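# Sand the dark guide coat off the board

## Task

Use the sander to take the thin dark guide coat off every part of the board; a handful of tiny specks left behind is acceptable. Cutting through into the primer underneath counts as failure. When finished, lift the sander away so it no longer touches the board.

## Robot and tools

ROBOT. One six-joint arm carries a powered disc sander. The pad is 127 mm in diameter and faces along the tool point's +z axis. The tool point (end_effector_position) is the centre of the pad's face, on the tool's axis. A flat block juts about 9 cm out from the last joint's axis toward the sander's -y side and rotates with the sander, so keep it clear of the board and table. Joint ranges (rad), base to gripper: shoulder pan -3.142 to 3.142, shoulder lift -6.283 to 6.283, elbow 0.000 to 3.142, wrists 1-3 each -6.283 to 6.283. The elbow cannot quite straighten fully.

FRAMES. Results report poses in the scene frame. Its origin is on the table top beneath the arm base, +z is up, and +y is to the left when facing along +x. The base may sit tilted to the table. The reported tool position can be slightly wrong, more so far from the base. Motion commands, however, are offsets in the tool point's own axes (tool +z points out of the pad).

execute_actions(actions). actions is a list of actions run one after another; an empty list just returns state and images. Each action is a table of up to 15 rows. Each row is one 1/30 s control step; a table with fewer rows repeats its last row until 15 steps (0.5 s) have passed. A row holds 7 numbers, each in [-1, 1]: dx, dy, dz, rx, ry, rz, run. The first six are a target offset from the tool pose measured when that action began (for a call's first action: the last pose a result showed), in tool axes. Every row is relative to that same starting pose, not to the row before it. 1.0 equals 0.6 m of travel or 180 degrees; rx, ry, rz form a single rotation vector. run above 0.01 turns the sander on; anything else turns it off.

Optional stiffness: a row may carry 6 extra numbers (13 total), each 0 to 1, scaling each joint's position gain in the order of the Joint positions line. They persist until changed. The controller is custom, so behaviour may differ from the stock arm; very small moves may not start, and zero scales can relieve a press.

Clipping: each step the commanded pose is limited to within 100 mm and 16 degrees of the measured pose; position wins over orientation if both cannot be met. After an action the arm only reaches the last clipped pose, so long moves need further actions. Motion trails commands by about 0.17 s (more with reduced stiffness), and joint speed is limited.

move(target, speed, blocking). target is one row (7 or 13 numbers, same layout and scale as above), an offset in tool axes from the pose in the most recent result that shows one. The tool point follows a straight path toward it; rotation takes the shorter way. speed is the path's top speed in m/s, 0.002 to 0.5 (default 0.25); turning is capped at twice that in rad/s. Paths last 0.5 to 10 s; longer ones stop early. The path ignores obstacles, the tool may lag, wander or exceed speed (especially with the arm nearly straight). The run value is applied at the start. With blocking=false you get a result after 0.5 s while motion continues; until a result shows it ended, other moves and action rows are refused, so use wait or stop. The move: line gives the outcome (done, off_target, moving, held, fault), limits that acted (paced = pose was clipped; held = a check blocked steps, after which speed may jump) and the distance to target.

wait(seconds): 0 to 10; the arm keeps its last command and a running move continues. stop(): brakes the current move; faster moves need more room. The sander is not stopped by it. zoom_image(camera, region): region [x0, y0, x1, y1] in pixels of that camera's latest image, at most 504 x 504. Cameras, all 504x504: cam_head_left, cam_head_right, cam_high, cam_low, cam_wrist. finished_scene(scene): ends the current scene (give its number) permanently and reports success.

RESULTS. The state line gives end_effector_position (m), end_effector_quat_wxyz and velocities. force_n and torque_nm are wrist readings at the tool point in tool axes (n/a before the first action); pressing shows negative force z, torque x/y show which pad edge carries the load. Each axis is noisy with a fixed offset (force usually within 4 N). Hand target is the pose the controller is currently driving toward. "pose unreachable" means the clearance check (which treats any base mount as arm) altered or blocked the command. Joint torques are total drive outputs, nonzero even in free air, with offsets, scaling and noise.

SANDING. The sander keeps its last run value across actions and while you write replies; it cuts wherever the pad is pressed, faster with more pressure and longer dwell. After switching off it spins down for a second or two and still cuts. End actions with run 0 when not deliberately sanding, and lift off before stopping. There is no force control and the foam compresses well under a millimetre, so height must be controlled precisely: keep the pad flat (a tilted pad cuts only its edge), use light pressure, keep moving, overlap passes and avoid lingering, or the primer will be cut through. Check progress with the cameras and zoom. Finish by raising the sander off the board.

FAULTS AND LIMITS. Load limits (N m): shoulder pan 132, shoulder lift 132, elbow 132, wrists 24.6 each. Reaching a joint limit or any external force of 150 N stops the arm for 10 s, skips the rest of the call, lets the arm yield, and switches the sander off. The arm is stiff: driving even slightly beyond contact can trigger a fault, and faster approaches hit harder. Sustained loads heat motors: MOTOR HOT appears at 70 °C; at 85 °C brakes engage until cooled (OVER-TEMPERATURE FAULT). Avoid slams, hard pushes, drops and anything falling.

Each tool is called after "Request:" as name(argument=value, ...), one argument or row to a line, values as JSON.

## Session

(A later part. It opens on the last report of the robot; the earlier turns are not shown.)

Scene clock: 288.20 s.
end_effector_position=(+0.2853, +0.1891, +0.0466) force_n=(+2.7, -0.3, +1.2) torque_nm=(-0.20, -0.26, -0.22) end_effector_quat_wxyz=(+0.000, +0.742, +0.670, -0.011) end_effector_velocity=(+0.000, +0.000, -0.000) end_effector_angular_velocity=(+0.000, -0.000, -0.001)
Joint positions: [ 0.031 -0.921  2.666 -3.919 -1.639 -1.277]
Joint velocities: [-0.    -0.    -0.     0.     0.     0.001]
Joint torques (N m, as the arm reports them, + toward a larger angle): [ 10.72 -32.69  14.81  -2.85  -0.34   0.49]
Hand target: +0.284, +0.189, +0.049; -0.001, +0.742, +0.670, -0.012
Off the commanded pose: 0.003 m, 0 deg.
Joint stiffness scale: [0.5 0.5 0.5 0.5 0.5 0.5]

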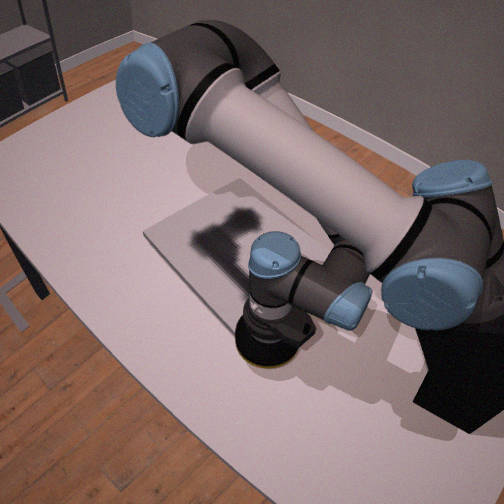

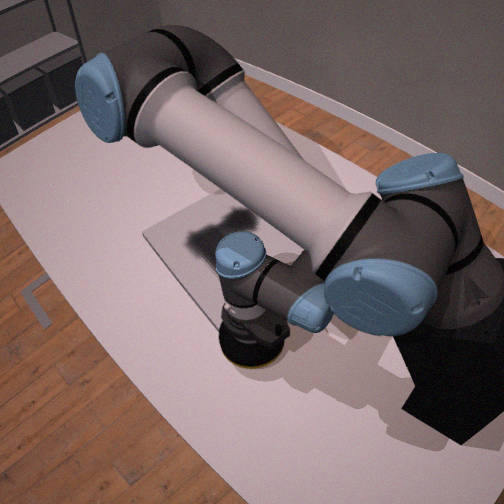

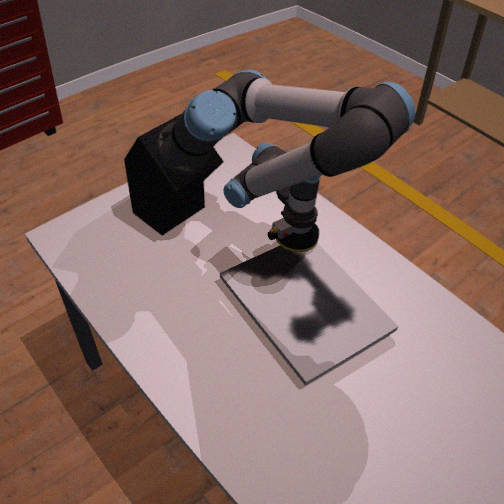

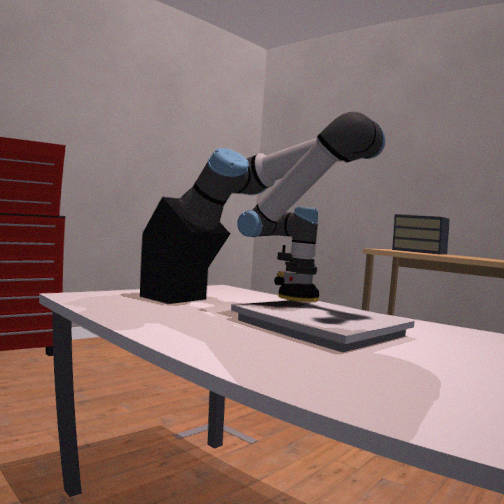

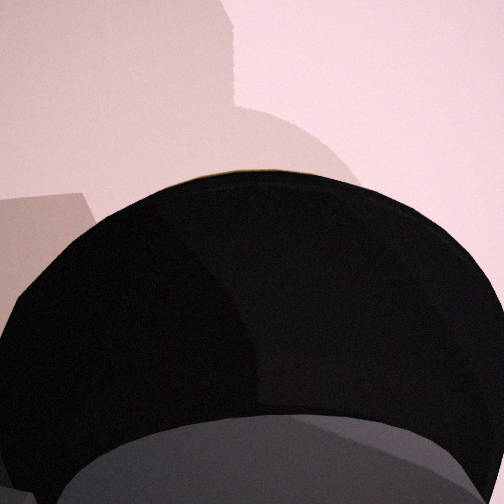

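Request:
execute_actions(
  actions=[
    [[-0.0006,0.015,0.0,-0.0033,0.0011,0.0002,0],[-0.0012,0.030,0.0,-0.0066,0.0022,0.0004,0],[-0.0018,0.045,0.0002,-0.0100,0.0033,0.0006,0],[-0.0024,0.0598,0.0005,-0.0133,0.0044,0.0008,0]],
  ],
)

Request:
wait(
  seconds=0.3,
)

Scene clock: 318.93 s.
end_effector_position=(+0.3190, +0.1839, +0.0471) force_n=(-1.4, +2.6, -1.8) torque_nm=(+0.18, +0.05, -0.04) end_effector_quat_wxyz=(+0.012, +0.743, +0.669, +0.008) end_effector_velocity=(+0.005, +0.003, -0.007) end_effector_angular_velocity=(+0.013, +0.015, +0.013)
Joint positions: [-0.008 -0.98   2.634 -3.875 -1.618 -1.307]
Joint velocities: [-0.006 -0.006 -0.023  0.041  0.019 -0.016]
Joint torques (N m, as the arm reports them, + toward a larger angle): [  9.5  -33.11   9.83  -3.12   0.15  -0.29]
Hand target: +0.321, +0.184, +0.046; +0.011, +0.743, +0.669, +0.008
Off the commanded pose: 0.002 m, 0 deg.
Joint stiffness scale: [0.5 0.5 0.5 0.5 0.5 0.5]

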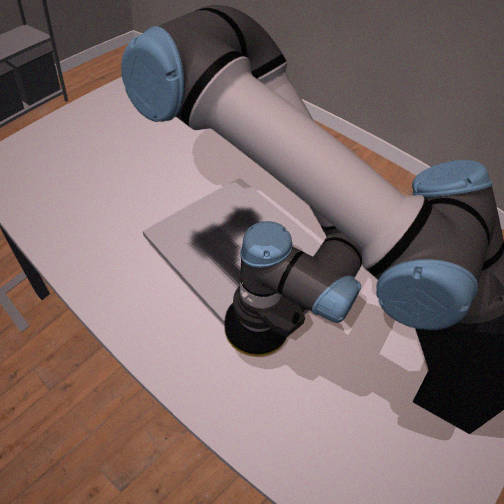

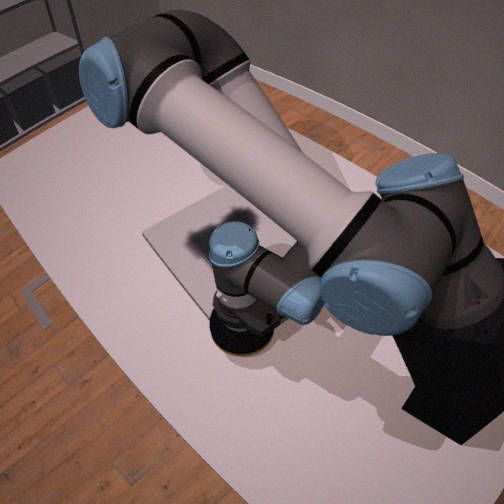

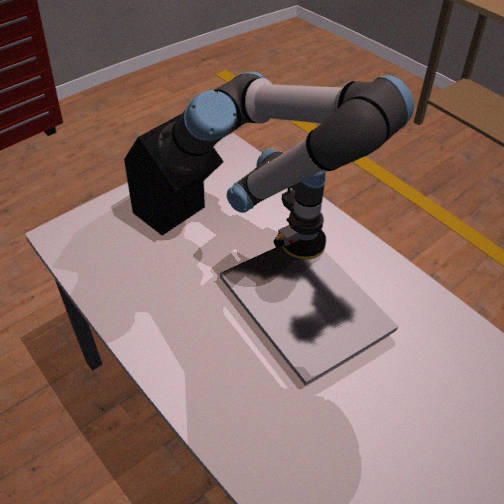

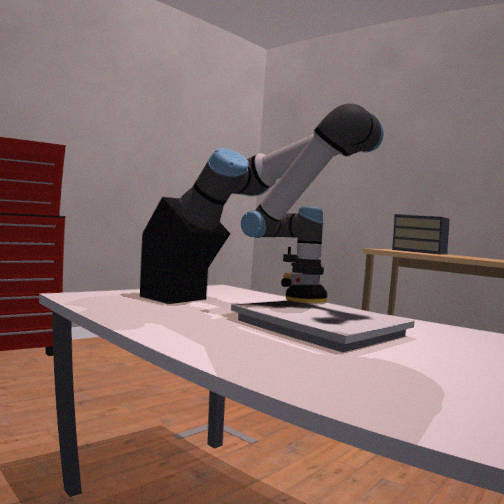

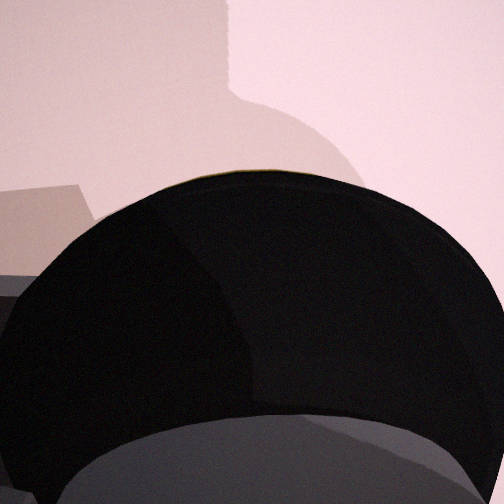

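Scene clock: 319.23 s.
end_effector_position=(+0.3180, +0.1843, +0.0464) force_n=(+2.8, +3.7, +0.3) torque_nm=(+0.73, -0.19, -0.01) end_effector_quat_wxyz=(+0.010, +0.743, +0.670, +0.006) end_effector_velocity=(-0.001, +0.000, -0.001) end_effector_angular_velocity=(+0.002, +0.005, +0.002)
Joint positions: [-0.008 -0.98   2.633 -3.87  -1.615 -1.309]
Joint velocities: [-0.     0.001 -0.     0.004  0.003 -0.002]
Joint torques (N m, as the arm reports them, + toward a larger angle): [  8.1  -32.37   9.05  -3.17   0.36  -0.04]
Hand target: +0.321, +0.184, +0.046; +0.011, +0.743, +0.669, +0.008
Off the commanded pose: 0.003 m, 0 deg.
Joint stiffness scale: [0.5 0.5 0.5 0.5 0.5 0.5]
wait: 0.30 s; at rest by 0.17 s

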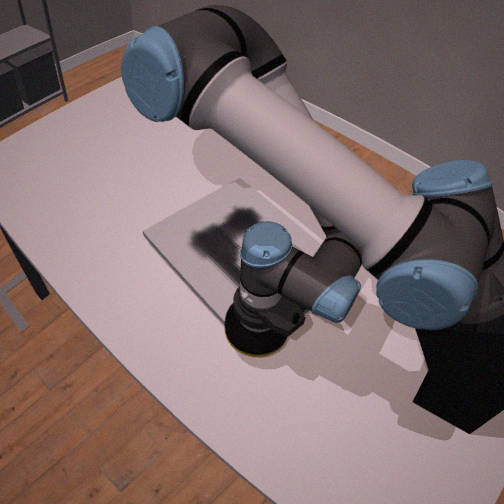

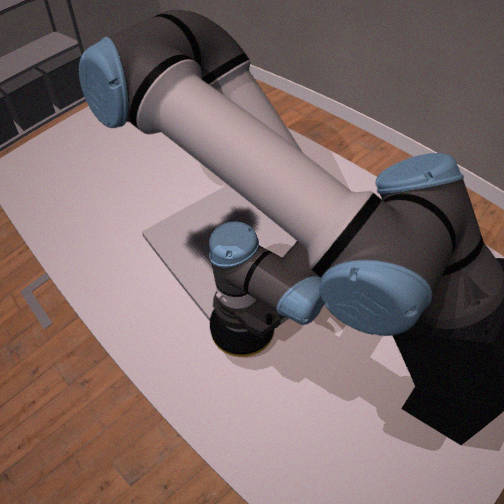

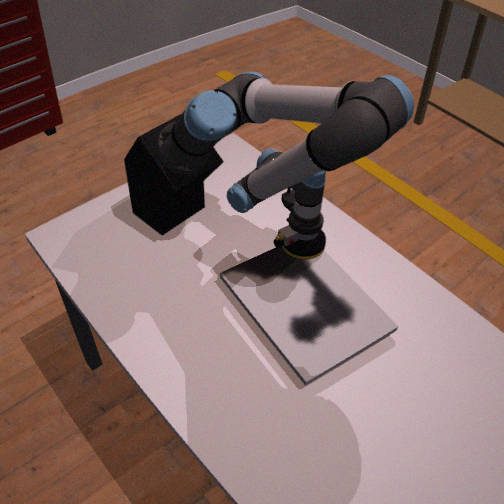

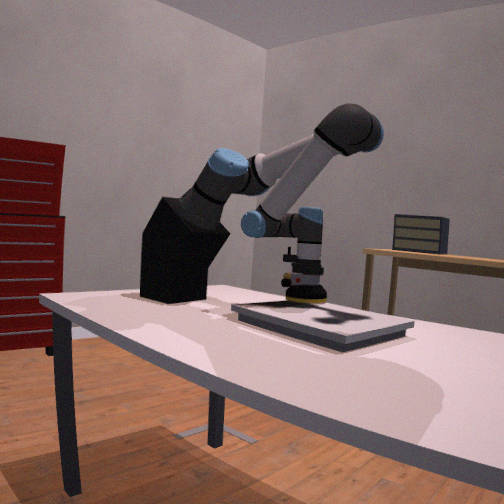

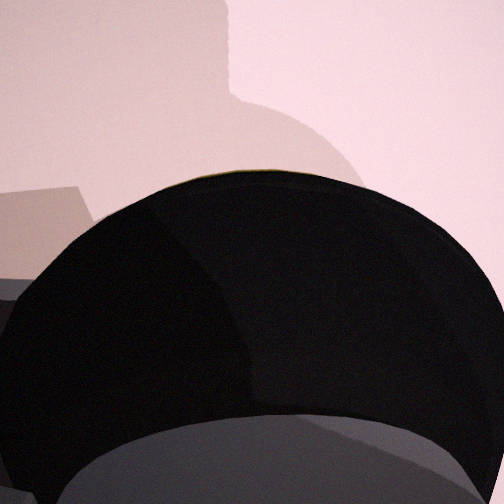

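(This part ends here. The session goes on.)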